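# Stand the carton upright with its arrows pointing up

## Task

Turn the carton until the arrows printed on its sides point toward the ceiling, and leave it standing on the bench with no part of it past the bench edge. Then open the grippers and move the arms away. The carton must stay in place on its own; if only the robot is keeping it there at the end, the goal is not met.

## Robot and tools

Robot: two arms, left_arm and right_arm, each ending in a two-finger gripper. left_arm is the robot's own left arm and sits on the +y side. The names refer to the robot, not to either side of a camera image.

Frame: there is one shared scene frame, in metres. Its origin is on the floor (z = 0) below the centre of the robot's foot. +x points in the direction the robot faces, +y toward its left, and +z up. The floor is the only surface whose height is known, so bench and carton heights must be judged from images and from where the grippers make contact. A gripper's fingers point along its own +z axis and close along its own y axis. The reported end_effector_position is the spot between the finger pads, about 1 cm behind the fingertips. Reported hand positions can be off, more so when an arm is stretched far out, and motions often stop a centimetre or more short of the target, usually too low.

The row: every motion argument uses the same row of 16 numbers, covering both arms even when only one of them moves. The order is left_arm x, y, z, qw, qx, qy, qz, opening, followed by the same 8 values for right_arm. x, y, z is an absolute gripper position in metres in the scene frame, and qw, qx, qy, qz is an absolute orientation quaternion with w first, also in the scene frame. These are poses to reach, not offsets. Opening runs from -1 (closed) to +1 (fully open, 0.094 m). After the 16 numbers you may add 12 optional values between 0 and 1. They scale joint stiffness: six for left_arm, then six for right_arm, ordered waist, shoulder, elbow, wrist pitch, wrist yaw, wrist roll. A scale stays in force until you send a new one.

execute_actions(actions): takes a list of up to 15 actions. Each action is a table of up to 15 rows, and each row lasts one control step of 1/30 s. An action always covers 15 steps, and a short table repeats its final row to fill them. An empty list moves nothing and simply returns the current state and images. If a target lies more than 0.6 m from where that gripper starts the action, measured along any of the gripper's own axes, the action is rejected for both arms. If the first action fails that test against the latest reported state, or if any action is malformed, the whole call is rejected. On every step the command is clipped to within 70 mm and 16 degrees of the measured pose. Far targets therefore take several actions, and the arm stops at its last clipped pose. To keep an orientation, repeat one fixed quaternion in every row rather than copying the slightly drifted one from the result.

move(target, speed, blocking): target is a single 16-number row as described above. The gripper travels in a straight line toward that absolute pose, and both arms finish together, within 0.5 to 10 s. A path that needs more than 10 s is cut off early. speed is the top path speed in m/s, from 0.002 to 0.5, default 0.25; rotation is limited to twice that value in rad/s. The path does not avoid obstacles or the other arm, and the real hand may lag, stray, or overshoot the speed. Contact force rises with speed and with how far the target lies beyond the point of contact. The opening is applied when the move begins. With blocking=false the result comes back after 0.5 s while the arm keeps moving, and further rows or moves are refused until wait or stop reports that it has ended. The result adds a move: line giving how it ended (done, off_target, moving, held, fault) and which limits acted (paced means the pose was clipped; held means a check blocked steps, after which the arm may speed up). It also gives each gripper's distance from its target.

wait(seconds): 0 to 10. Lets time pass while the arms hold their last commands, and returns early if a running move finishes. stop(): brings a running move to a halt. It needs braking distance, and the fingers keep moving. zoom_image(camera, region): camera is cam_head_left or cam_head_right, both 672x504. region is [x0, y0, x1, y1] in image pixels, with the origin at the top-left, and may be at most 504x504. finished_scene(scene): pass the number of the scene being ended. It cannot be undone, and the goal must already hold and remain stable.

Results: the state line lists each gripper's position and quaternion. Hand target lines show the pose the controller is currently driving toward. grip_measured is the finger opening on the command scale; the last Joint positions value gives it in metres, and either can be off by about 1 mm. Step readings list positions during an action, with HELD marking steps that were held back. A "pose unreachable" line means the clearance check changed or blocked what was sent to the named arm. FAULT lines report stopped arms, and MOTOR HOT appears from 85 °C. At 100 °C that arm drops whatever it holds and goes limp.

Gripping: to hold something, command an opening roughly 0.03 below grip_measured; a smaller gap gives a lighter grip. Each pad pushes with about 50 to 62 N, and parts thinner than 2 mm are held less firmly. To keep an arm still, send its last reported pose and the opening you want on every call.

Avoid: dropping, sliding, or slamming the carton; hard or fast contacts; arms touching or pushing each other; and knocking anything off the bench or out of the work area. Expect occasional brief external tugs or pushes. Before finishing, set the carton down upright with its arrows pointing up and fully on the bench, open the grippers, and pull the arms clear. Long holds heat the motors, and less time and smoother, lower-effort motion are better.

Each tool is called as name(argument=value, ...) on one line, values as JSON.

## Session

execute_actions(actions=[])

Scene clock: 0.00 s.
left_arm: end_effector_position=(+0.5659, -0.1502, +0.9829) grip_measured=-0.997 end_effector_quat_wxyz=(+0.065, +0.312, -0.944, +0.088) | right_arm: end_effector_position=(+0.5381, -0.7922, +0.9369) grip_measured=+1.000 end_effector_quat_wxyz=(+0.032, +0.328, -0.943, +0.049)
Joint positions: left_arm=[ 0.582  1.934  1.143  0.373 -0.765 -0.621  0.   ] | right_arm=[ 0.804  1.591  1.41  -0.005 -0.642 -1.155  0.094]
Joint velocities: left_arm=[-0.005 -0.015  0.007  0.012 -0.066 -0.007  0.   ] | right_arm=[-0.005  0.005  0.007  0.017 -0.007  0.022  0.   ]
Hand target (left_arm): +0.563, -0.150, +0.984; -0.067, -0.310, +0.944, -0.087
Hand target (right_arm): +0.538, -0.791, +0.936; -0.031, -0.327, +0.943, -0.048
Joint stiffness scale: left_arm=[1. 1. 1. 1. 1. 1.] | right_arm=[1. 1. 1. 1. 1. 1.]

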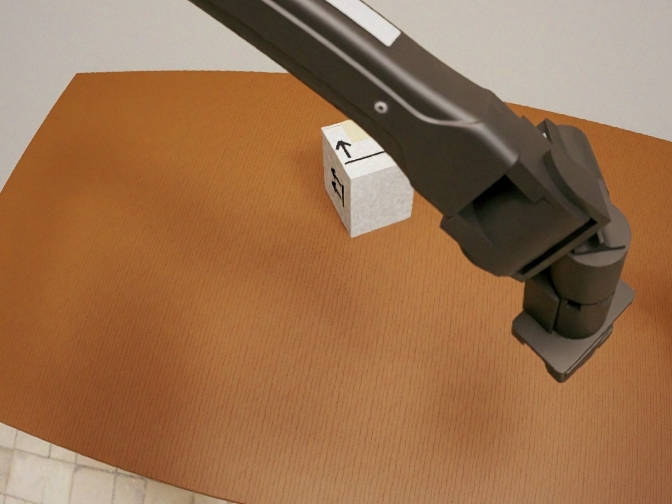

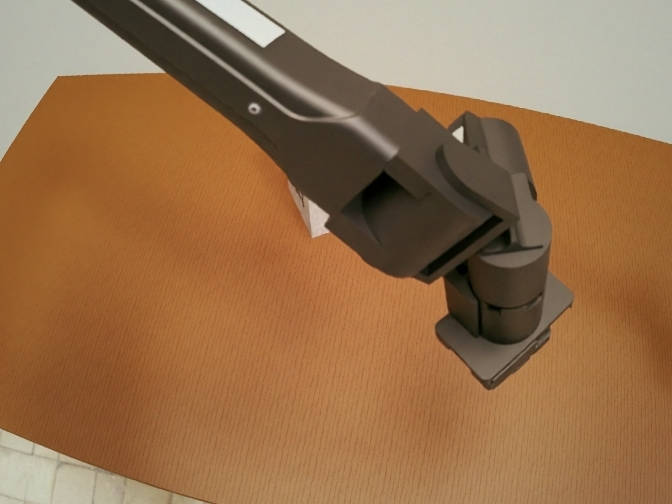

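move(target=[0.62,0.25,0.98,0,0,0.94,-0.34,1,0.62,-0.35,0.95,0,0,0.94,0.34,1], speed=0.3)

zoom_image(camera="cam_head_left", region=[270,70,480,260])

Scene clock: 4.70 s.
left_arm: end_effector_position=(+0.6099, +0.2418, +0.9789) grip_measured=+1.000 end_effector_quat_wxyz=(-0.008, -0.013, +0.940, -0.342) | right_arm: end_effector_position=(+0.6199, -0.3498, +0.9432) grip_measured=+1.000 end_effector_quat_wxyz=(-0.009, -0.002, -0.939, -0.343)
Joint positions: left_arm=[ 1.47   1.216  0.855 -0.066  0.553  0.375  0.094] | right_arm=[ 1.428  1.308  1.047 -0.223 -0.785 -0.528  0.094]
Joint velocities: left_arm=[ 0.005 -0.015 -0.002 -0.007 -0.066 -0.007  0.   ] | right_arm=[-0.005  0.005 -0.002  0.017 -0.037  0.007  0.   ]
Hand target (left_arm): +0.617, +0.244, +0.985; -0.000, -0.007, +0.939, -0.343
Hand target (right_arm): +0.617, -0.351, +0.946; +0.008, +0.008, +0.940, +0.340
Off the commanded pose (left_arm): 0.013 m, 2 deg.
Off the commanded pose (right_arm): 0.007 m, 1 deg.
Joint stiffness scale: left_arm=[1. 1. 1. 1. 1. 1.] | right_arm=[1. 1. 1. 1. 1. 1.]
move: off_target (left_arm)

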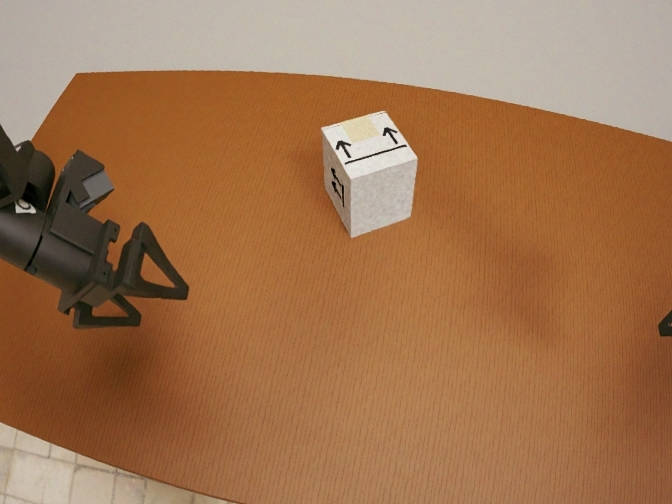

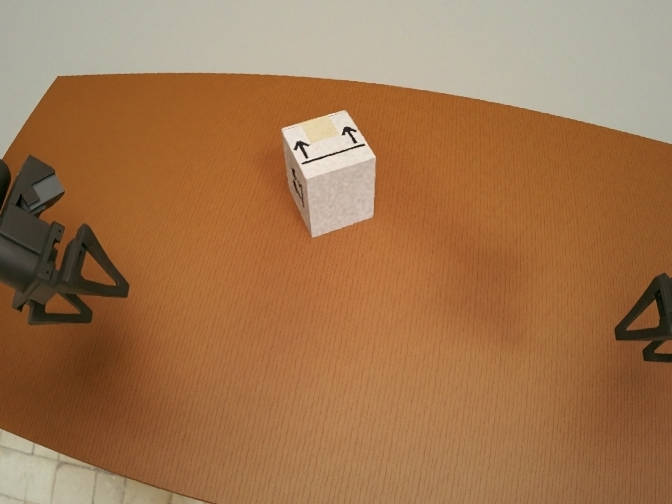

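Region (270, 70, 480, 260) of cam_head_left's 672x504 image, scaled by 2.400, with more detail than that image has; it fills the top 456 rows of this view, and the rest is white.

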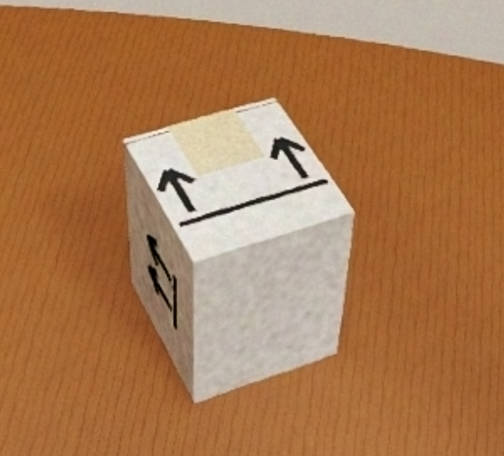

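move(target=[0.89,0.16,0.92,0.139,-0.218,0.814,-0.519,-1,0.95,-0.08,0.92,0.07,0.11,0.836,0.532,-1], speed=0.25)

Scene clock: 16.60 s.
left_arm: end_effector_position=(+0.8986, +0.1764, +0.9235) grip_measured=-0.995 end_effector_quat_wxyz=(+0.150, -0.216, +0.820, -0.508) | right_arm: end_effector_position=(+0.9501, -0.0856, +0.9308) grip_measured=-0.979 end_effector_quat_wxyz=(-0.080, -0.109, -0.835, -0.534)
Joint positions: left_arm=[ 1.285  1.552  1.506  0.182  0.8   -0.298  0.   ] | right_arm=[ 2.021  1.682  1.877 -0.376 -0.696 -0.018  0.001]
Joint velocities: left_arm=[-0.015 -0.005 -0.002 -0.007 -0.037 -0.051 -0.001] | right_arm=[-0.005 -0.024  0.012 -0.022  0.037  0.007  0.   ]
Hand target (left_arm): +0.892, +0.162, +0.914; +0.142, -0.220, +0.815, -0.517
Hand target (right_arm): +0.951, -0.085, +0.925; +0.073, +0.116, +0.835, +0.533
Off the commanded pose (left_arm): 0.019 m, 2 deg.
Off the commanded pose (right_arm): 0.012 m, 1 deg.
Joint stiffness scale: left_arm=[1. 1. 1. 1. 1. 1.] | right_arm=[1. 1. 1. 1. 1. 1.]
move: off_target (left_arm, right_arm)

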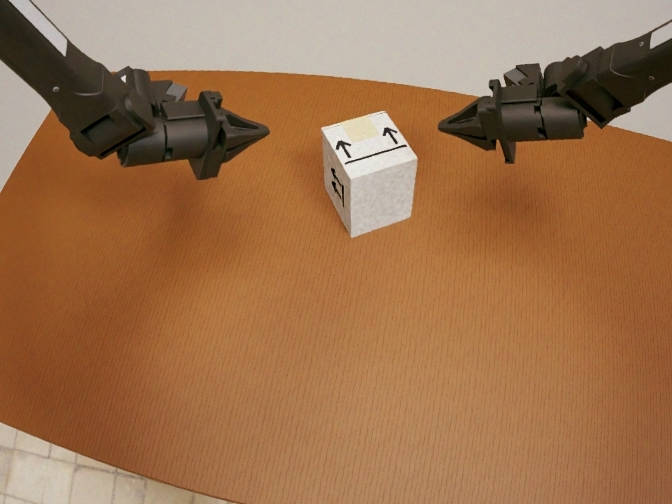

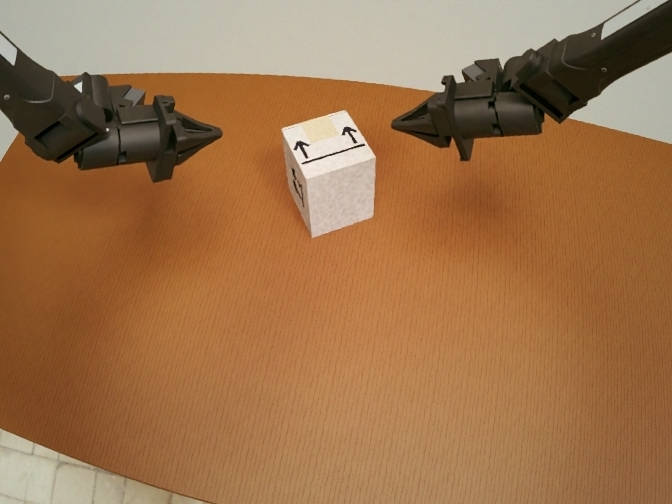

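move(target=[0.915,0.115,0.84,0.139,-0.218,0.814,-0.519,-1,1.0,-0.075,0.84,0.07,0.11,0.836,0.532,-1], speed=0.12)

Scene clock: 20.23 s.
left_arm: end_effector_position=(+0.9189, +0.1325, +0.8437) grip_measured=-0.995 end_effector_quat_wxyz=(+0.145, -0.219, +0.817, -0.514) | right_arm: end_effector_position=(+0.9980, -0.0679, +0.8478) grip_measured=-0.979 end_effector_quat_wxyz=(-0.066, -0.113, -0.834, -0.537)
Joint positions: left_arm=[ 1.249  1.799  1.801  0.125  0.775 -0.301  0.   ] | right_arm=[ 2.008  2.06   2.523 -0.672 -0.712 -0.017  0.001]
Joint velocities: left_arm=[ 0.005 -0.005 -0.002 -0.007  0.066  0.022  0.   ] | right_arm=[-0.005 -0.024  0.002 -0.007 -0.022 -0.037 -0.   ]
Hand target (left_arm): +0.915, +0.116, +0.839; +0.139, -0.217, +0.815, -0.519
Hand target (right_arm): +1.000, -0.077, +0.842; +0.070, +0.110, +0.837, +0.532
Off the commanded pose (left_arm): 0.018 m, 1 deg.
Off the commanded pose (right_arm): 0.011 m, 1 deg.
Joint stiffness scale: left_arm=[1. 1. 1. 1. 1. 1.] | right_arm=[1. 1. 1. 1. 1. 1.]
move: off_target (left_arm, right_arm)

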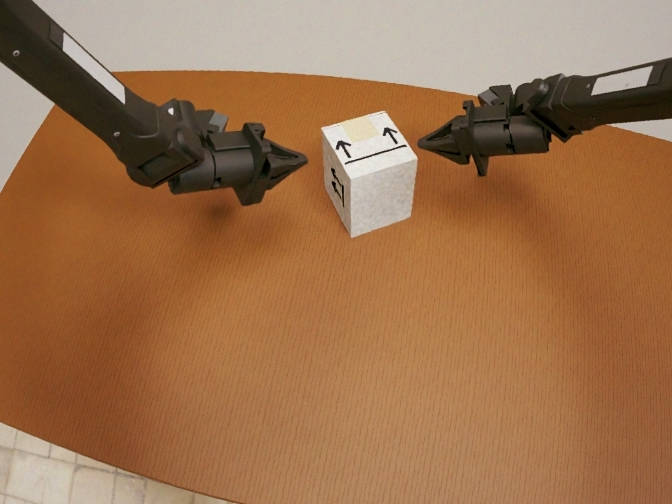

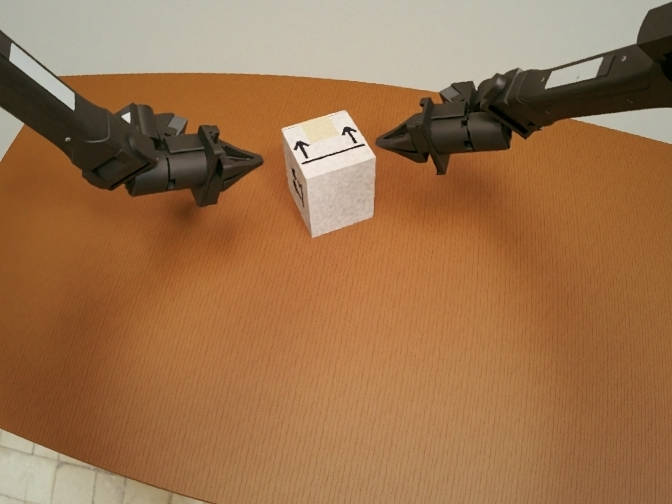

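move(target=[0.95,0.05,0.83,0.139,-0.218,0.814,-0.519,-1,0.99,-0.005,0.83,0.139,0.218,0.814,0.519,-1], speed=0.04)

zoom_image(camera="cam_head_left", region=[240,60,500,260])

Scene clock: 26.07 s.
left_arm: end_effector_position=(+0.9575, +0.0726, +0.8356) grip_measured=-0.995 end_effector_quat_wxyz=(+0.148, -0.219, +0.817, -0.513) | right_arm: end_effector_position=(+0.9983, -0.0177, +0.8306) grip_measured=-0.979 end_effector_quat_wxyz=(-0.145, -0.211, -0.818, -0.515)
Joint positions: left_arm=[ 1.154  1.904  1.988  0.038  0.679 -0.287  0.   ] | right_arm=[ 2.069  2.042  2.261 -0.12  -0.606  0.256  0.001]
Joint velocities: left_arm=[ 0.005 -0.024 -0.012  0.002 -0.066  0.007 -0.   ] | right_arm=[-0.005  0.005  0.002  0.017  0.007 -0.037 -0.   ]
Hand target (left_arm): +0.949, +0.051, +0.830; +0.139, -0.217, +0.815, -0.519
Hand target (right_arm): +0.991, -0.005, +0.829; +0.139, +0.217, +0.815, +0.519
Off the commanded pose (left_arm): 0.024 m, 1 deg.
Off the commanded pose (right_arm): 0.015 m, 1 deg.
Joint stiffness scale: left_arm=[1. 1. 1. 1. 1. 1.] | right_arm=[1. 1. 1. 1. 1. 1.]
move: off_target (left_arm, right_arm)

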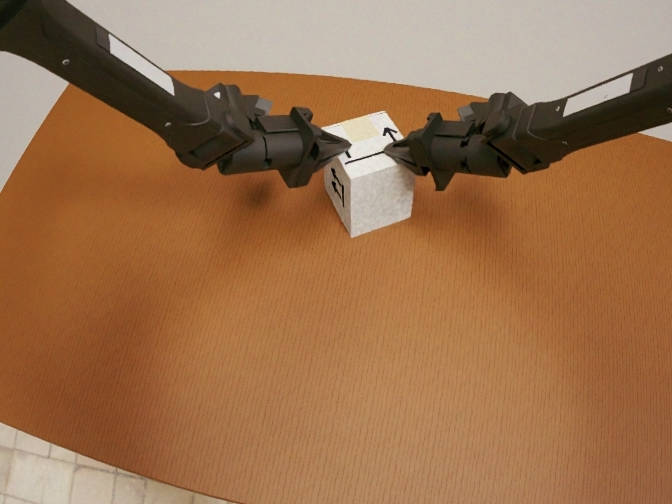

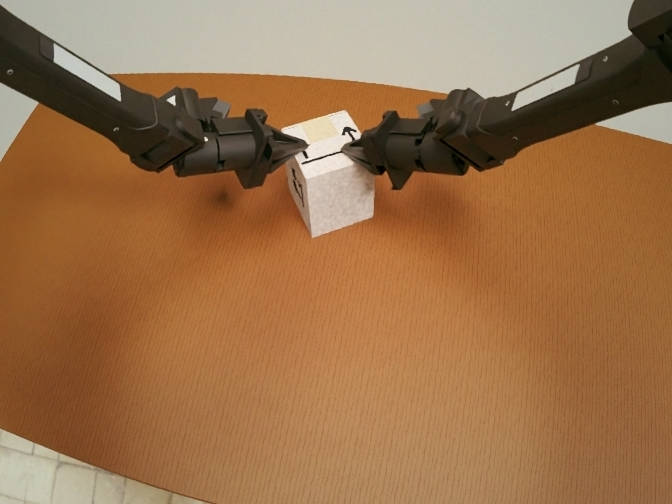

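Region (240, 60, 500, 260) of cam_head_left's 672x504 image, scaled by 1.938, with more detail than that image has; it fills the top 388 rows of this view, and the rest is white.

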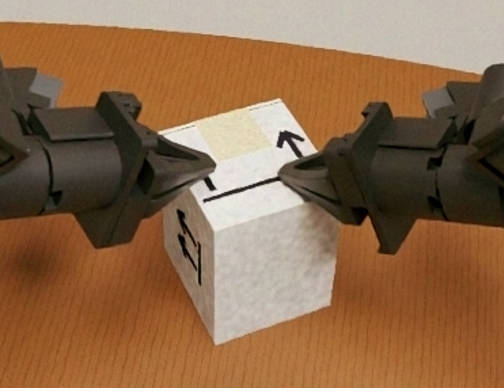

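move(target=[0.97,0.14,0.83,0.139,-0.218,0.814,-0.519,-1,0.99,-0.09,0.83,0.139,0.218,0.814,0.519,-1], speed=0.15)

move(target=[0.995,0.125,0.765,0.139,-0.218,0.814,-0.519,-1,0.99,-0.08,0.765,0.139,0.218,0.814,0.519,-1], speed=0.12)

Scene clock: 31.70 s.
left_arm: end_effector_position=(+0.9525, +0.1290, +0.8195) grip_measured=-0.995 end_effector_quat_wxyz=(+0.128, -0.220, +0.816, -0.519) | right_arm: end_effector_position=(+0.9919, -0.0904, +0.8313) grip_measured=-0.979 end_effector_quat_wxyz=(-0.142, -0.211, -0.817, -0.518)
Joint positions: left_arm=[ 1.243  1.904  2.041 -0.049  0.78  -0.294  0.   ] | right_arm=[ 1.974  1.954  2.175 -0.12  -0.706  0.269  0.001]
Joint velocities: left_arm=[-0.005 -0.005 -0.007 -0.002 -0.022  0.051 -0.   ] | right_arm=[ 0.005 -0.005 -0.042 -0.012 -0.066 -0.066 -0.002]
Hand target (left_arm): +0.970, +0.140, +0.831; +0.139, -0.219, +0.814, -0.519
Hand target (right_arm): +0.989, -0.089, +0.831; +0.139, +0.217, +0.815, +0.519
Off the commanded pose (left_arm): 0.023 m, 1 deg.
Off the commanded pose (right_arm): 0.002 m, 1 deg.
Joint stiffness scale: left_arm=[1. 1. 1. 1. 1. 1.] | right_arm=[1. 1. 1. 1. 1. 1.]
move: off_target (left_arm)

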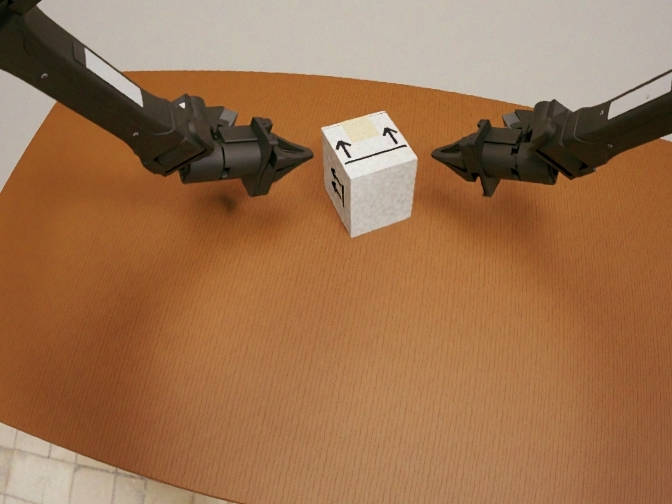

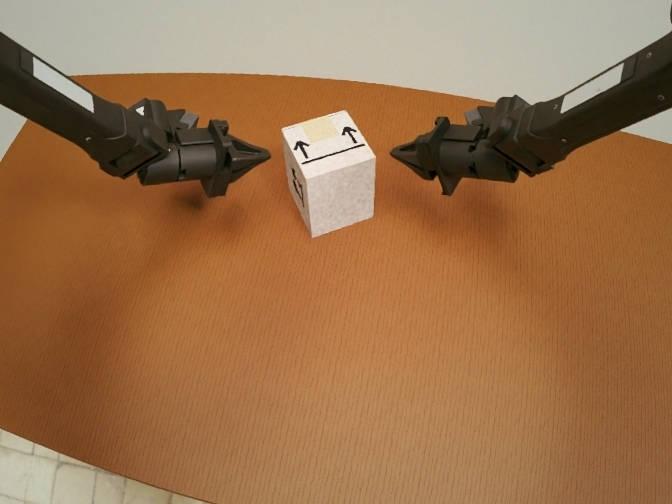

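Scene clock: 33.17 s.
left_arm: end_effector_position=(+1.0013, +0.1275, +0.7720) grip_measured=-0.995 end_effector_quat_wxyz=(+0.143, -0.217, +0.815, -0.518) | right_arm: end_effector_position=(+0.9848, -0.0696, +0.7676) grip_measured=-0.979 end_effector_quat_wxyz=(-0.138, -0.213, -0.814, -0.522)
Joint positions: left_arm=[ 1.243  2.176  2.568 -0.271  0.781 -0.298  0.   ] | right_arm=[ 1.961  2.203  2.525 -0.224 -0.728  0.278  0.001]
Joint velocities: left_arm=[-0.015  0.024  0.002 -0.007  0.022 -0.081 -0.001] | right_arm=[-0.015 -0.005 -0.012 -0.017 -0.007 -0.066 -0.   ]
Hand target (left_arm): +0.996, +0.126, +0.764; +0.140, -0.218, +0.814, -0.519
Hand target (right_arm): +0.990, -0.081, +0.766; +0.139, +0.218, +0.815, +0.519
Off the commanded pose (left_arm): 0.010 m, 0 deg.
Off the commanded pose (right_arm): 0.012 m, 1 deg.
Joint stiffness scale: left_arm=[1. 1. 1. 1. 1. 1.] | right_arm=[1. 1. 1. 1. 1. 1.]
move: off_target (right_arm)

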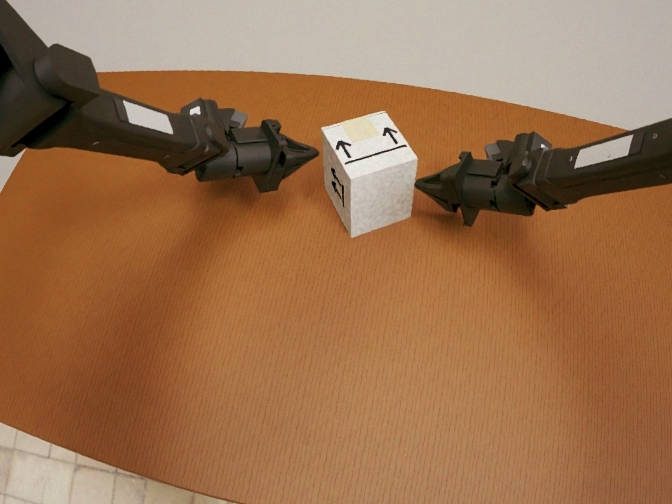

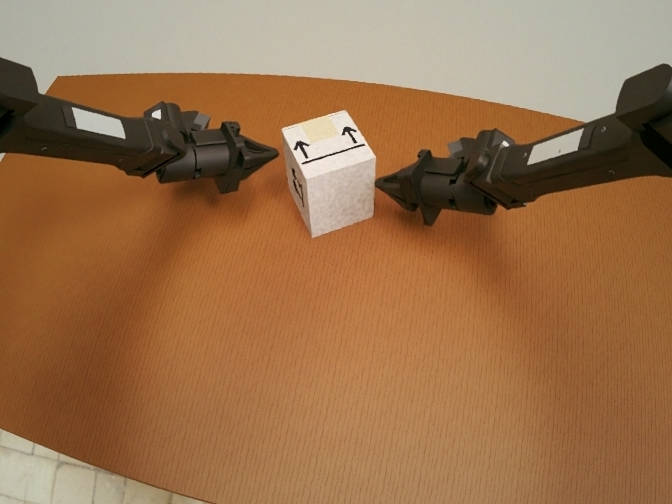

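move(target=[0.995,0.11,0.765,0.206,-0.323,0.779,-0.496,-1,1.015,-0.08,0.765,0.206,0.323,0.779,0.496,-1], speed=0.1)

move(target=[1.005,0.065,0.765,0.206,-0.323,0.779,-0.496,-1,1.015,-0.04,0.765,0.206,0.323,0.779,0.496,-1], speed=0.03)

Scene clock: 37.00 s.
left_arm: end_effector_position=(+0.9689, +0.1102, +0.7414) grip_measured=-0.995 end_effector_quat_wxyz=(+0.188, -0.326, +0.787, -0.488) | right_arm: end_effector_position=(+1.0172, -0.0899, +0.7647) grip_measured=-0.979 end_effector_quat_wxyz=(+0.208, +0.315, +0.785, +0.491)
Joint positions: left_arm=[ 1.227  2.167  2.308  0.207  0.647 -0.578  0.   ] | right_arm=[ 1.968  2.203  2.466  0.107 -0.605  0.543  0.001]
Joint velocities: left_arm=[-0.005 -0.005 -0.002  0.002 -0.007 -0.037 -0.001] | right_arm=[-0.005 -0.015 -0.017 -0.007 -0.007  0.022 -0.001]
Hand target (left_arm): +0.994, +0.110, +0.765; +0.206, -0.324, +0.779, -0.495
Hand target (right_arm): +1.015, -0.080, +0.766; +0.206, +0.321, +0.780, +0.495
Off the commanded pose (left_arm): 0.035 m, 2 deg.
Off the commanded pose (right_arm): 0.010 m, 1 deg.
Joint stiffness scale: left_arm=[1. 1. 1. 1. 1. 1.] | right_arm=[1. 1. 1. 1. 1. 1.]
move: off_target (left_arm)

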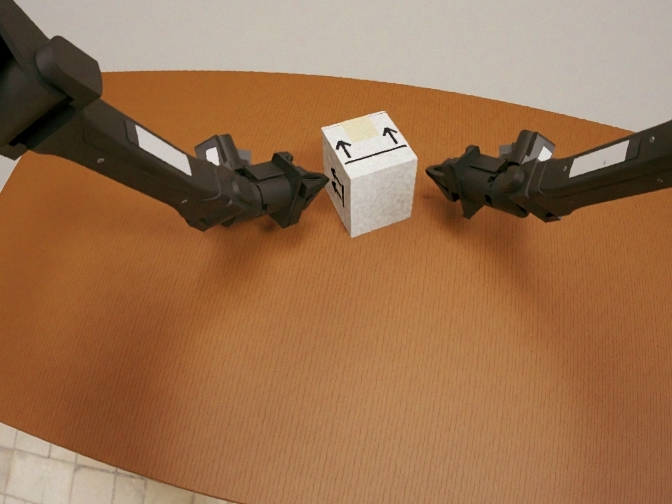

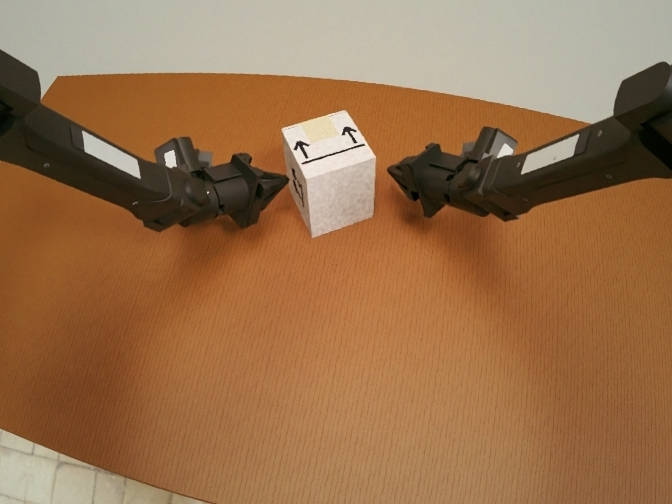

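Scene clock: 39.47 s.
left_arm: end_effector_position=(+1.0002, +0.1039, +0.7563) grip_measured=-0.995 end_effector_quat_wxyz=(+0.210, -0.327, +0.788, -0.477) | right_arm: end_effector_position=(+1.0150, -0.0615, +0.7630) grip_measured=-0.979 end_effector_quat_wxyz=(+0.205, +0.324, +0.785, +0.486)
Joint positions: left_arm=[ 1.195  2.167  2.363  0.185  0.589 -0.565  0.   ] | right_arm=[ 2.003  2.233  2.487  0.107 -0.559  0.543  0.001]
Joint velocities: left_arm=[ 0.005 -0.005  0.007  0.012  0.007  0.022 -0.   ] | right_arm=[-0.005  0.005  0.002 -0.022 -0.037  0.007  0.   ]
Hand target (left_arm): +1.003, +0.066, +0.767; +0.206, -0.323, +0.779, -0.496
Hand target (right_arm): +1.014, -0.041, +0.766; +0.206, +0.324, +0.779, +0.496
Off the commanded pose (left_arm): 0.040 m, 3 deg.
Off the commanded pose (right_arm): 0.022 m, 1 deg.
Joint stiffness scale: left_arm=[1. 1. 1. 1. 1. 1.] | right_arm=[1. 1. 1. 1. 1. 1.]
move: off_target (left_arm, right_arm)

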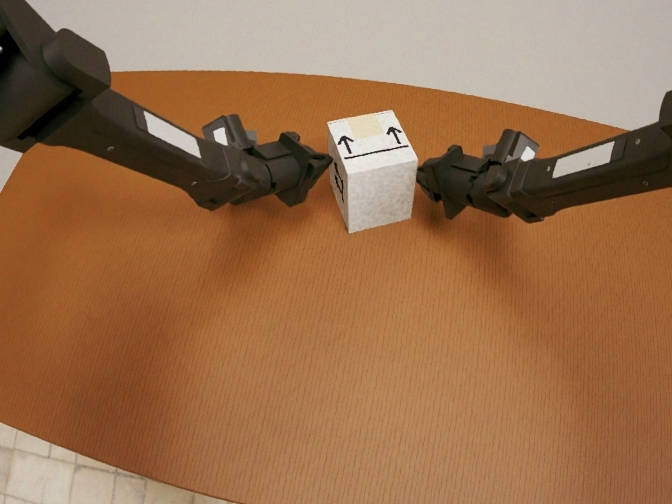

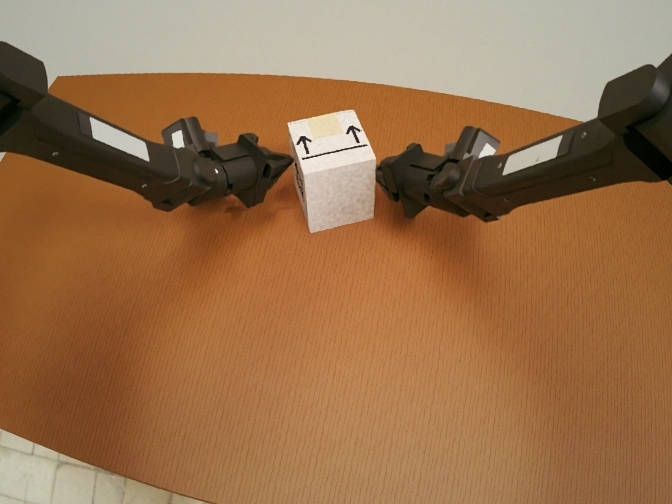

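Rotating. Continue squeezing.

execute_actions(actions=[[[1.005,0.055,0.77,0.206,-0.323,0.779,-0.496,-1,1.015,-0.03,0.765,0.206,0.323,0.779,0.496,-1]],[[1.005,0.045,0.77,0.206,-0.323,0.779,-0.496,-1,1.012,-0.02,0.765,0.206,0.323,0.779,0.496,-1]],[[1.005,0.038,0.77,0.206,-0.323,0.779,-0.496,-1,1.01,-0.012,0.765,0.206,0.323,0.779,0.496,-1]]])

Scene clock: 44.53 s.
left_arm: end_effector_position=(+1.0029, +0.1010, +0.7558) grip_measured=-0.995 end_effector_quat_wxyz=(+0.216, -0.329, +0.793, -0.464) | right_arm: end_effector_position=(+1.0194, -0.0598, +0.7626) grip_measured=-0.979 end_effector_quat_wxyz=(+0.216, +0.330, +0.787, +0.475)
Joint positions: left_arm=[ 1.186  2.167  2.363  0.186  0.553 -0.551  0.   ] | right_arm=[ 2.011  2.239  2.493  0.126 -0.524  0.543  0.001]
Joint velocities: left_arm=[-0.005  0.005 -0.012 -0.007 -0.081 -0.022 -0.   ] | right_arm=[-0.005  0.015 -0.002  0.017 -0.007  0.022  0.   ]
Hand target (left_arm): +1.002, +0.040, +0.773; +0.206, -0.323, +0.779, -0.496
Hand target (right_arm): +1.008, -0.014, +0.767; +0.206, +0.324, +0.779, +0.496
Off the commanded pose (left_arm): 0.065 m, 4 deg.
Off the commanded pose (right_arm): 0.049 m, 3 deg.
Joint stiffness scale: left_arm=[1. 1. 1. 1. 1. 1.] | right_arm=[1. 1. 1. 1. 1. 1.]
Step readings (end_effector_position; steps 1 to 15: 1st action; 16 to 30: 2nd action; 31 to 45: 3rd action):
0: left_arm (+1.0002, +0.1039, +0.7563) | right_arm (+1.0150, -0.0615, +0.7630)
1: left_arm (+1.0004, +0.1038, +0.7561) | right_arm (+1.0150, -0.0612, +0.7625)
2: left_arm (+1.0007, +0.1035, +0.7560) | right_arm (+1.0151, -0.0607, +0.7623)
4: left_arm (+1.0012, +0.1028, +0.7560) | right_arm (+1.0159, -0.0606, +0.7624)
8: left_arm (+1.0012, +0.1029, +0.7559) | right_arm (+1.0166, -0.0605, +0.7626)
15: left_arm (+1.0012, +0.1029, +0.7559) | right_arm (+1.0168, -0.0606, +0.7626)
16: left_arm (+1.0014, +0.1026, +0.7559) | right_arm (+1.0170, -0.0603, +0.7625)
17: left_arm (+1.0016, +0.1024, +0.7558) | right_arm (+1.0175, -0.0601, +0.7625)
19: left_arm (+1.0020, +0.1019, +0.7557) | right_arm (+1.0181, -0.0602, +0.7625)
23: left_arm (+1.0021, +0.1016, +0.7558) | right_arm (+1.0184, -0.0600, +0.7628)
30: left_arm (+1.0021, +0.1016, +0.7558) | right_arm (+1.0184, -0.0600, +0.7628)
31: left_arm (+1.0022, +0.1015, +0.7558) | right_arm (+1.0184, -0.0599, +0.7626)
32: left_arm (+1.0025, +0.1016, +0.7557) | right_arm (+1.0189, -0.0599, +0.7626)
34: left_arm (+1.0029, +0.1009, +0.7559) | right_arm (+1.0195, -0.0599, +0.7627)
38: left_arm (+1.0029, +0.1010, +0.7558) | right_arm (+1.0194, -0.0598, +0.7626)
45: end_effector_position above

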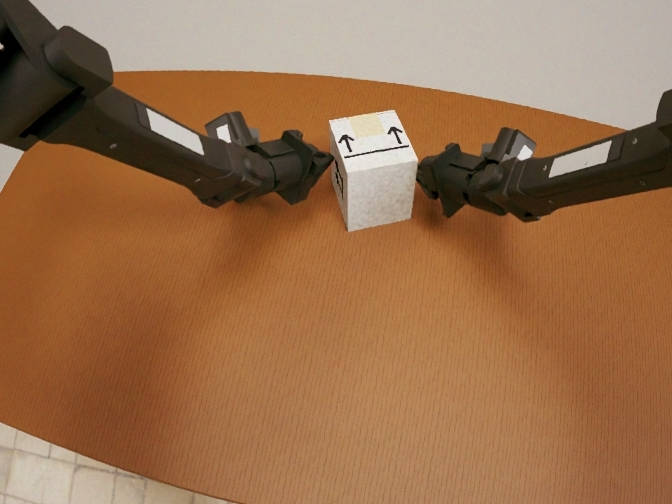

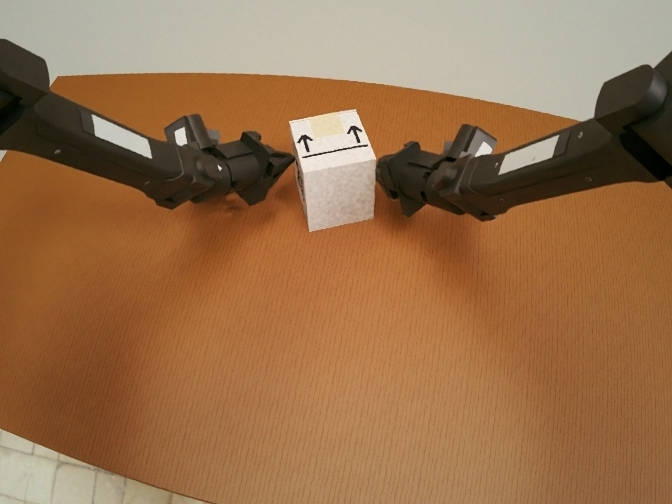

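execute_actions(actions=[[[0.995,0.05,0.775,0.206,-0.323,0.779,-0.496,-1,0.995,-0.02,0.772,0.206,0.323,0.779,0.496,-1]],[[0.98,0.05,0.78,0.206,-0.323,0.779,-0.496,-1,0.975,-0.02,0.777,0.206,0.323,0.779,0.496,-1]],[[0.96,0.05,0.782,0.206,-0.323,0.779,-0.496,-1,0.955,-0.02,0.78,0.206,0.323,0.779,0.496,-1]],[[0.94,0.05,0.782,0.206,-0.323,0.779,-0.496,-1,0.935,-0.02,0.78,0.206,0.323,0.779,0.496,-1]]])

Scene clock: 49.00 s.
left_arm: end_effector_position=(+0.9515, +0.0900, +0.7697) grip_measured=-0.995 end_effector_quat_wxyz=(+0.228, -0.325, +0.790, -0.468) | right_arm: end_effector_position=(+0.9493, -0.0563, +0.7717) grip_measured=-0.979 end_effector_quat_wxyz=(+0.225, +0.326, +0.786, +0.475)
Joint positions: left_arm=[ 1.186  2.071  2.059  0.421  0.562 -0.551  0.   ] | right_arm=[ 1.996  2.102  2.079  0.422 -0.538  0.543  0.001]
Joint velocities: left_arm=[-0.015 -0.005 -0.012 -0.007 -0.081 -0.022  0.   ] | right_arm=[ 0.005 -0.015 -0.017  0.012 -0.037  0.11  -0.   ]
Hand target (left_arm): +0.941, +0.050, +0.782; +0.206, -0.323, +0.779, -0.496
Hand target (right_arm): +0.935, -0.020, +0.779; +0.206, +0.323, +0.779, +0.496
Off the commanded pose (left_arm): 0.043 m, 4 deg.
Off the commanded pose (right_arm): 0.040 m, 3 deg.
Joint stiffness scale: left_arm=[1. 1. 1. 1. 1. 1.] | right_arm=[1. 1. 1. 1. 1. 1.]
Step readings (end_effector_position; steps 1 to 15: 1st action; 16 to 30: 2nd action; 31 to 45: 3rd action; 46 to 60: 4th action):
0: left_arm (+1.0029, +0.1010, +0.7558) | right_arm (+1.0194, -0.0598, +0.7626)
1: left_arm (+1.0017, +0.1003, +0.7556) | right_arm (+1.0176, -0.0590, +0.7624)
2: left_arm (+1.0012, +0.1001, +0.7561) | right_arm (+1.0168, -0.0594, +0.7637)
4: left_arm (+0.9987, +0.0989, +0.7555) | right_arm (+1.0134, -0.0586, +0.7640)
8: left_arm (+0.9964, +0.0979, +0.7547) | right_arm (+1.0099, -0.0583, +0.7636)
15: left_arm (+0.9963, +0.0979, +0.7548) | right_arm (+1.0089, -0.0583, +0.7639)
16: left_arm (+0.9946, +0.0975, +0.7552) | right_arm (+1.0063, -0.0578, +0.7637)
17: left_arm (+0.9920, +0.0973, +0.7566) | right_arm (+1.0040, -0.0581, +0.7659)
19: left_arm (+0.9869, +0.0963, +0.7578) | right_arm (+0.9969, -0.0572, +0.7666)
23: left_arm (+0.9821, +0.0953, +0.7587) | right_arm (+0.9893, -0.0570, +0.7662)
30: left_arm (+0.9807, +0.0950, +0.7592) | right_arm (+0.9869, -0.0567, +0.7662)
31: left_arm (+0.9789, +0.0946, +0.7598) | right_arm (+0.9847, -0.0564, +0.7666)
32: left_arm (+0.9767, +0.0948, +0.7618) | right_arm (+0.9824, -0.0568, +0.7688)
34: left_arm (+0.9714, +0.0939, +0.7636) | right_arm (+0.9756, -0.0564, +0.7697)
38: left_arm (+0.9666, +0.0928, +0.7645) | right_arm (+0.9682, -0.0560, +0.7693)
45: left_arm (+0.9656, +0.0927, +0.7649) | right_arm (+0.9667, -0.0560, +0.7694)
46: left_arm (+0.9639, +0.0922, +0.7655) | right_arm (+0.9648, -0.0560, +0.7695)
47: left_arm (+0.9621, +0.0924, +0.7676) | right_arm (+0.9629, -0.0564, +0.7716)
49: left_arm (+0.9573, +0.0916, +0.7694) | right_arm (+0.9561, -0.0559, +0.7718)
53: left_arm (+0.9527, +0.0903, +0.7697) | right_arm (+0.9503, -0.0562, +0.7716)
60: end_effector_position above

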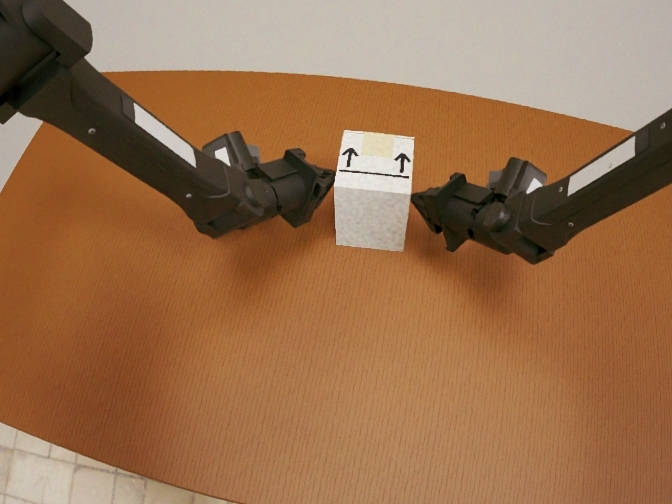

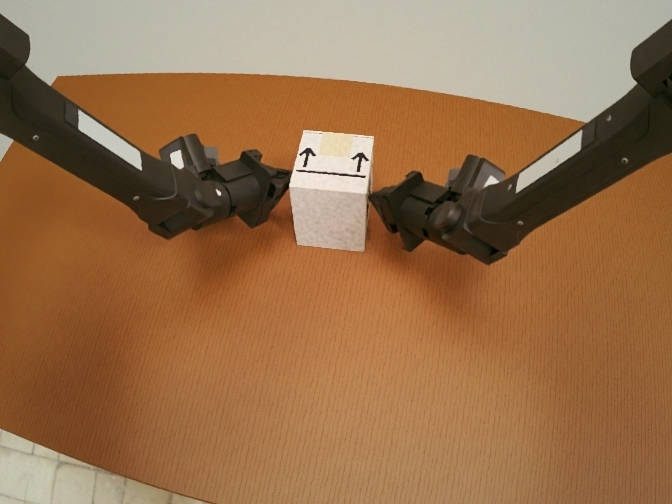

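execute_actions(actions=[[[0.915,0.05,0.782,0.206,-0.323,0.779,-0.496,-1,0.918,-0.02,0.78,0.206,0.323,0.779,0.496,-1]],[[0.89,0.05,0.782,0.206,-0.323,0.779,-0.496,-1,0.895,-0.02,0.78,0.206,0.323,0.779,0.496,-1]],[[0.865,0.05,0.782,0.206,-0.323,0.779,-0.496,-1,0.87,-0.02,0.78,0.206,0.323,0.779,0.496,-1]],[[0.84,0.05,0.782,0.206,-0.323,0.779,-0.496,-1,0.845,-0.02,0.78,0.206,0.323,0.779,0.496,-1]],[[0.845,0.09,0.782,0.206,-0.323,0.779,-0.496,-1,0.85,-0.06,0.78,0.206,0.323,0.779,0.496,-1]],[[0.86,0.11,0.79,0.139,-0.218,0.814,-0.519,-1,0.88,-0.085,0.79,0.139,0.218,0.814,0.519,-1]],[[0.875,0.11,0.79,0.139,-0.218,0.814,-0.519,-1,0.905,-0.085,0.79,0.139,0.218,0.814,0.519,-1]]])

Scene clock: 58.37 s.
left_arm: end_effector_position=(+0.8716, +0.1219, +0.7857) grip_measured=-0.995 end_effector_quat_wxyz=(+0.139, -0.222, +0.817, -0.514) | right_arm: end_effector_position=(+0.9071, -0.0940, +0.7929) grip_measured=-0.980 end_effector_quat_wxyz=(-0.141, -0.224, -0.814, -0.517)
Joint positions: left_arm=[ 1.281  1.934  1.855  0.2    0.807 -0.31   0.   ] | right_arm=[ 1.916  1.961  1.955  0.13  -0.759  0.311  0.001]
Joint velocities: left_arm=[-0.005 -0.005 -0.002 -0.017 -0.037  0.007  0.   ] | right_arm=[-0.015 -0.005  0.017 -0.022 -0.007  0.066  0.   ]
Hand target (left_arm): +0.875, +0.110, +0.790; +0.139, -0.218, +0.814, -0.519
Hand target (right_arm): +0.905, -0.085, +0.790; +0.139, +0.219, +0.814, +0.519
Off the commanded pose (left_arm): 0.013 m, 1 deg.
Off the commanded pose (right_arm): 0.010 m, 1 deg.
Joint stiffness scale: left_arm=[1. 1. 1. 1. 1. 1.] | right_arm=[1. 1. 1. 1. 1. 1.]
Step readings (end_effector_position; steps 1 to 15: 1st action; 16 to 30: 2nd action; 31 to 45: 3rd action; 46 to 60: 4th action; 61 to 75: 5th action; 76 to 90: 6th action; 91 to 105: 7th action):
0: left_arm (+0.9515, +0.0900, +0.7697) | right_arm (+0.9493, -0.0566, +0.7715)
1: left_arm (+0.9496, +0.0900, +0.7703) | right_arm (+0.9479, -0.0563, +0.7720)
2: left_arm (+0.9474, +0.0900, +0.7730) | right_arm (+0.9462, -0.0566, +0.7736)
4: left_arm (+0.9411, +0.0893, +0.7751) | right_arm (+0.9400, -0.0569, +0.7732)
8: left_arm (+0.9344, +0.0890, +0.7751) | right_arm (+0.9354, -0.0575, +0.7732)
15: left_arm (+0.9337, +0.0889, +0.7753) | right_arm (+0.9348, -0.0577, +0.7732)
16: left_arm (+0.9320, +0.0889, +0.7760) | right_arm (+0.9330, -0.0575, +0.7736)
17: left_arm (+0.9296, +0.0887, +0.7784) | right_arm (+0.9309, -0.0577, +0.7755)
19: left_arm (+0.9224, +0.0884, +0.7796) | right_arm (+0.9233, -0.0575, +0.7757)
23: left_arm (+0.9150, +0.0881, +0.7795) | right_arm (+0.9162, -0.0577, +0.7756)
30: left_arm (+0.9148, +0.0881, +0.7796) | right_arm (+0.9158, -0.0576, +0.7757)
31: left_arm (+0.9132, +0.0880, +0.7803) | right_arm (+0.9140, -0.0578, +0.7760)
32: left_arm (+0.9108, +0.0881, +0.7823) | right_arm (+0.9117, -0.0578, +0.7779)
34: left_arm (+0.9035, +0.0879, +0.7832) | right_arm (+0.9039, -0.0576, +0.7782)
38: left_arm (+0.8956, +0.0870, +0.7831) | right_arm (+0.8934, -0.0574, +0.7763)
45: left_arm (+0.8952, +0.0869, +0.7831) | right_arm (+0.8928, -0.0576, +0.7762)
46: left_arm (+0.8937, +0.0870, +0.7838) | right_arm (+0.8912, -0.0574, +0.7768)
47: left_arm (+0.8917, +0.0871, +0.7859) | right_arm (+0.8893, -0.0575, +0.7787)
49: left_arm (+0.8840, +0.0871, +0.7862) | right_arm (+0.8812, -0.0573, +0.7787)
53: left_arm (+0.8762, +0.0866, +0.7862) | right_arm (+0.8698, -0.0569, +0.7770)
60: left_arm (+0.8757, +0.0864, +0.7862) | right_arm (+0.8690, -0.0569, +0.7768)
61: left_arm (+0.8757, +0.0879, +0.7873) | right_arm (+0.8681, -0.0585, +0.7774)
62: left_arm (+0.8728, +0.0882, +0.7889) | right_arm (+0.8650, -0.0589, +0.7796)
64: left_arm (+0.8647, +0.0899, +0.7888) | right_arm (+0.8586, -0.0606, +0.7804)
68: left_arm (+0.8524, +0.0908, +0.7846) | right_arm (+0.8515, -0.0592, +0.7795)
75: left_arm (+0.8508, +0.0902, +0.7843) | right_arm (+0.8511, -0.0590, +0.7795)
76: left_arm (+0.8489, +0.0884, +0.7859) | right_arm (+0.8493, -0.0573, +0.7810)
77: left_arm (+0.8465, +0.0928, +0.7863) | right_arm (+0.8441, -0.0615, +0.7804)
79: left_arm (+0.8454, +0.1043, +0.7838) | right_arm (+0.8444, -0.0745, +0.7775)
83: left_arm (+0.8561, +0.1174, +0.7840) | right_arm (+0.8728, -0.0970, +0.7840)
90: left_arm (+0.8562, +0.1164, +0.7850) | right_arm (+0.8978, -0.1008, +0.7999)
91: left_arm (+0.8566, +0.1165, +0.7847) | right_arm (+0.8977, -0.0996, +0.7988)
92: left_arm (+0.8576, +0.1169, +0.7842) | right_arm (+0.8979, -0.0980, +0.7956)
94: left_arm (+0.8619, +0.1184, +0.7844) | right_arm (+0.9019, -0.0959, +0.7922)
98: left_arm (+0.8712, +0.1217, +0.7857) | right_arm (+0.9059, -0.0942, +0.7924)
105: end_effector_position above

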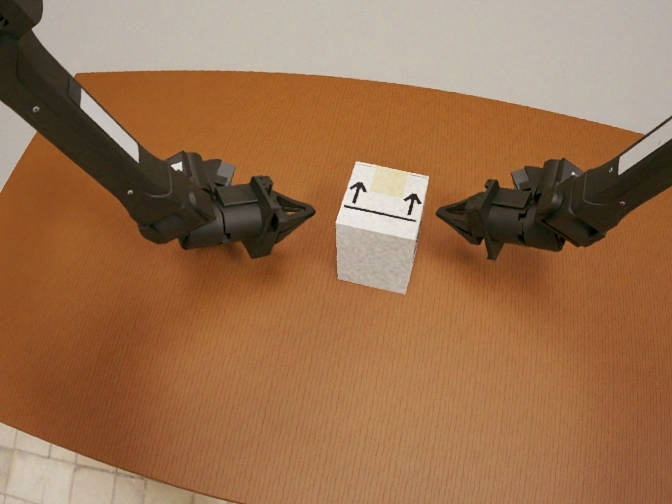

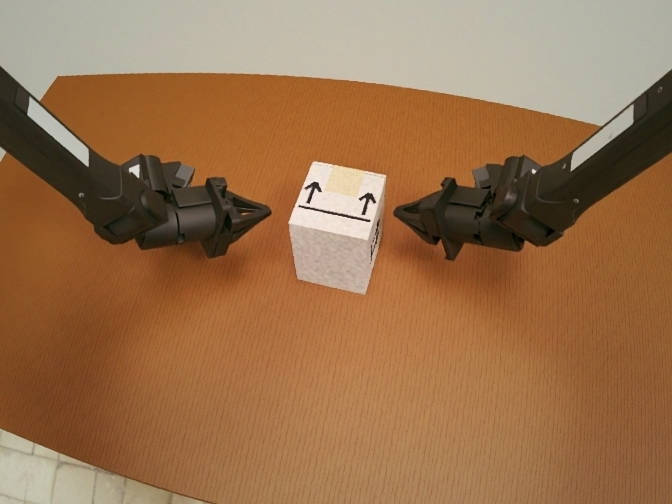

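move(target=[0.905,0.10,0.75,0.139,-0.218,0.814,-0.519,-1,0.92,-0.085,0.75,0.139,0.218,0.814,0.519,-1], speed=0.1)

move(target=[0.905,0.04,0.752,0.139,-0.218,0.814,-0.519,-1,0.92,-0.028,0.752,0.139,0.218,0.814,0.519,-1], speed=0.04)

Scene clock: 64.30 s.
left_arm: end_effector_position=(+0.9105, +0.1204, +0.7534) grip_measured=-0.995 end_effector_quat_wxyz=(+0.145, -0.220, +0.817, -0.513) | right_arm: end_effector_position=(+0.9209, -0.0832, +0.7553) grip_measured=-0.980 end_effector_quat_wxyz=(-0.138, -0.223, -0.812, -0.521)
Joint positions: left_arm=[ 1.276  2.061  2.126  0.065  0.8   -0.307  0.   ] | right_arm=[ 1.916  2.102  2.194  0.024 -0.767  0.31   0.001]
Joint velocities: left_arm=[-0.005  0.015 -0.002 -0.002  0.081 -0.007  0.001] | right_arm=[ 0.005  0.005  0.007 -0.007 -0.037 -0.081 -0.001]
Hand target (left_arm): +0.905, +0.101, +0.750; +0.139, -0.218, +0.815, -0.519
Hand target (right_arm): +0.920, -0.086, +0.751; +0.139, +0.218, +0.814, +0.519
Off the commanded pose (left_arm): 0.021 m, 1 deg.
Off the commanded pose (right_arm): 0.006 m, 1 deg.
Joint stiffness scale: left_arm=[1. 1. 1. 1. 1. 1.] | right_arm=[1. 1. 1. 1. 1. 1.]
move: off_target (left_arm)

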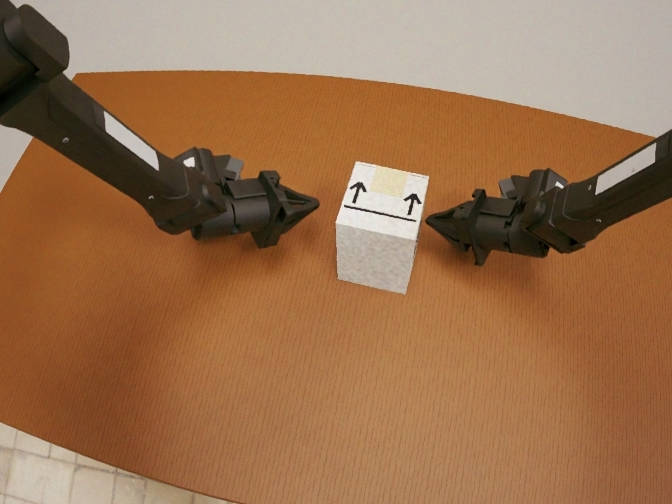

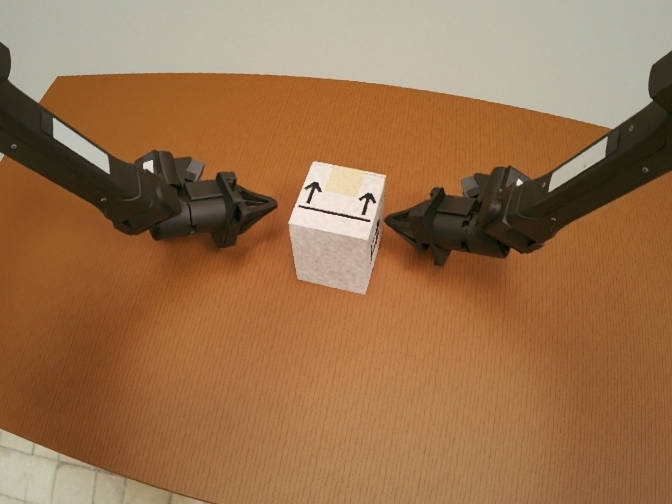

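Scene clock: 66.53 s.
left_arm: end_effector_position=(+0.9162, +0.0799, +0.7555) grip_measured=-0.995 end_effector_quat_wxyz=(+0.147, -0.221, +0.822, -0.505) | right_arm: end_effector_position=(+0.9276, -0.0722, +0.7503) grip_measured=-0.980 end_effector_quat_wxyz=(-0.144, -0.227, -0.822, -0.501)
Joint positions: left_arm=[ 1.218  2.084  2.143  0.066  0.724 -0.294  0.   ] | right_arm=[ 1.937  2.119  2.218  0.024 -0.7    0.303  0.001]
Joint velocities: left_arm=[ 0.005 -0.005  0.002  0.002 -0.037 -0.022  0.001] | right_arm=[-0.015 -0.005 -0.007 -0.002  0.066 -0.007  0.001]
Hand target (left_arm): +0.903, +0.041, +0.754; +0.139, -0.217, +0.815, -0.519
Hand target (right_arm): +0.919, -0.030, +0.754; +0.140, +0.219, +0.814, +0.519
Off the commanded pose (left_arm): 0.042 m, 2 deg.
Off the commanded pose (right_arm): 0.045 m, 3 deg.
Joint stiffness scale: left_arm=[1. 1. 1. 1. 1. 1.] | right_arm=[1. 1. 1. 1. 1. 1.]
move: off_target (left_arm, right_arm)

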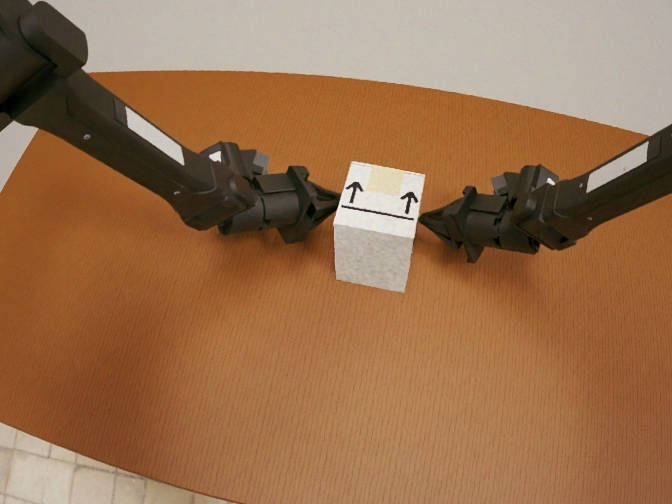

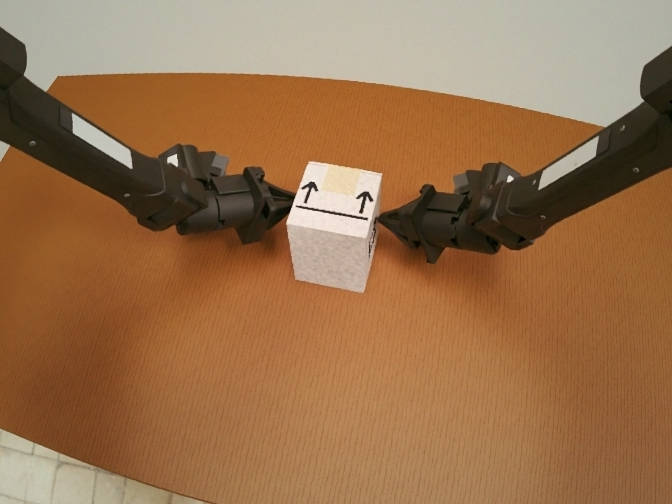

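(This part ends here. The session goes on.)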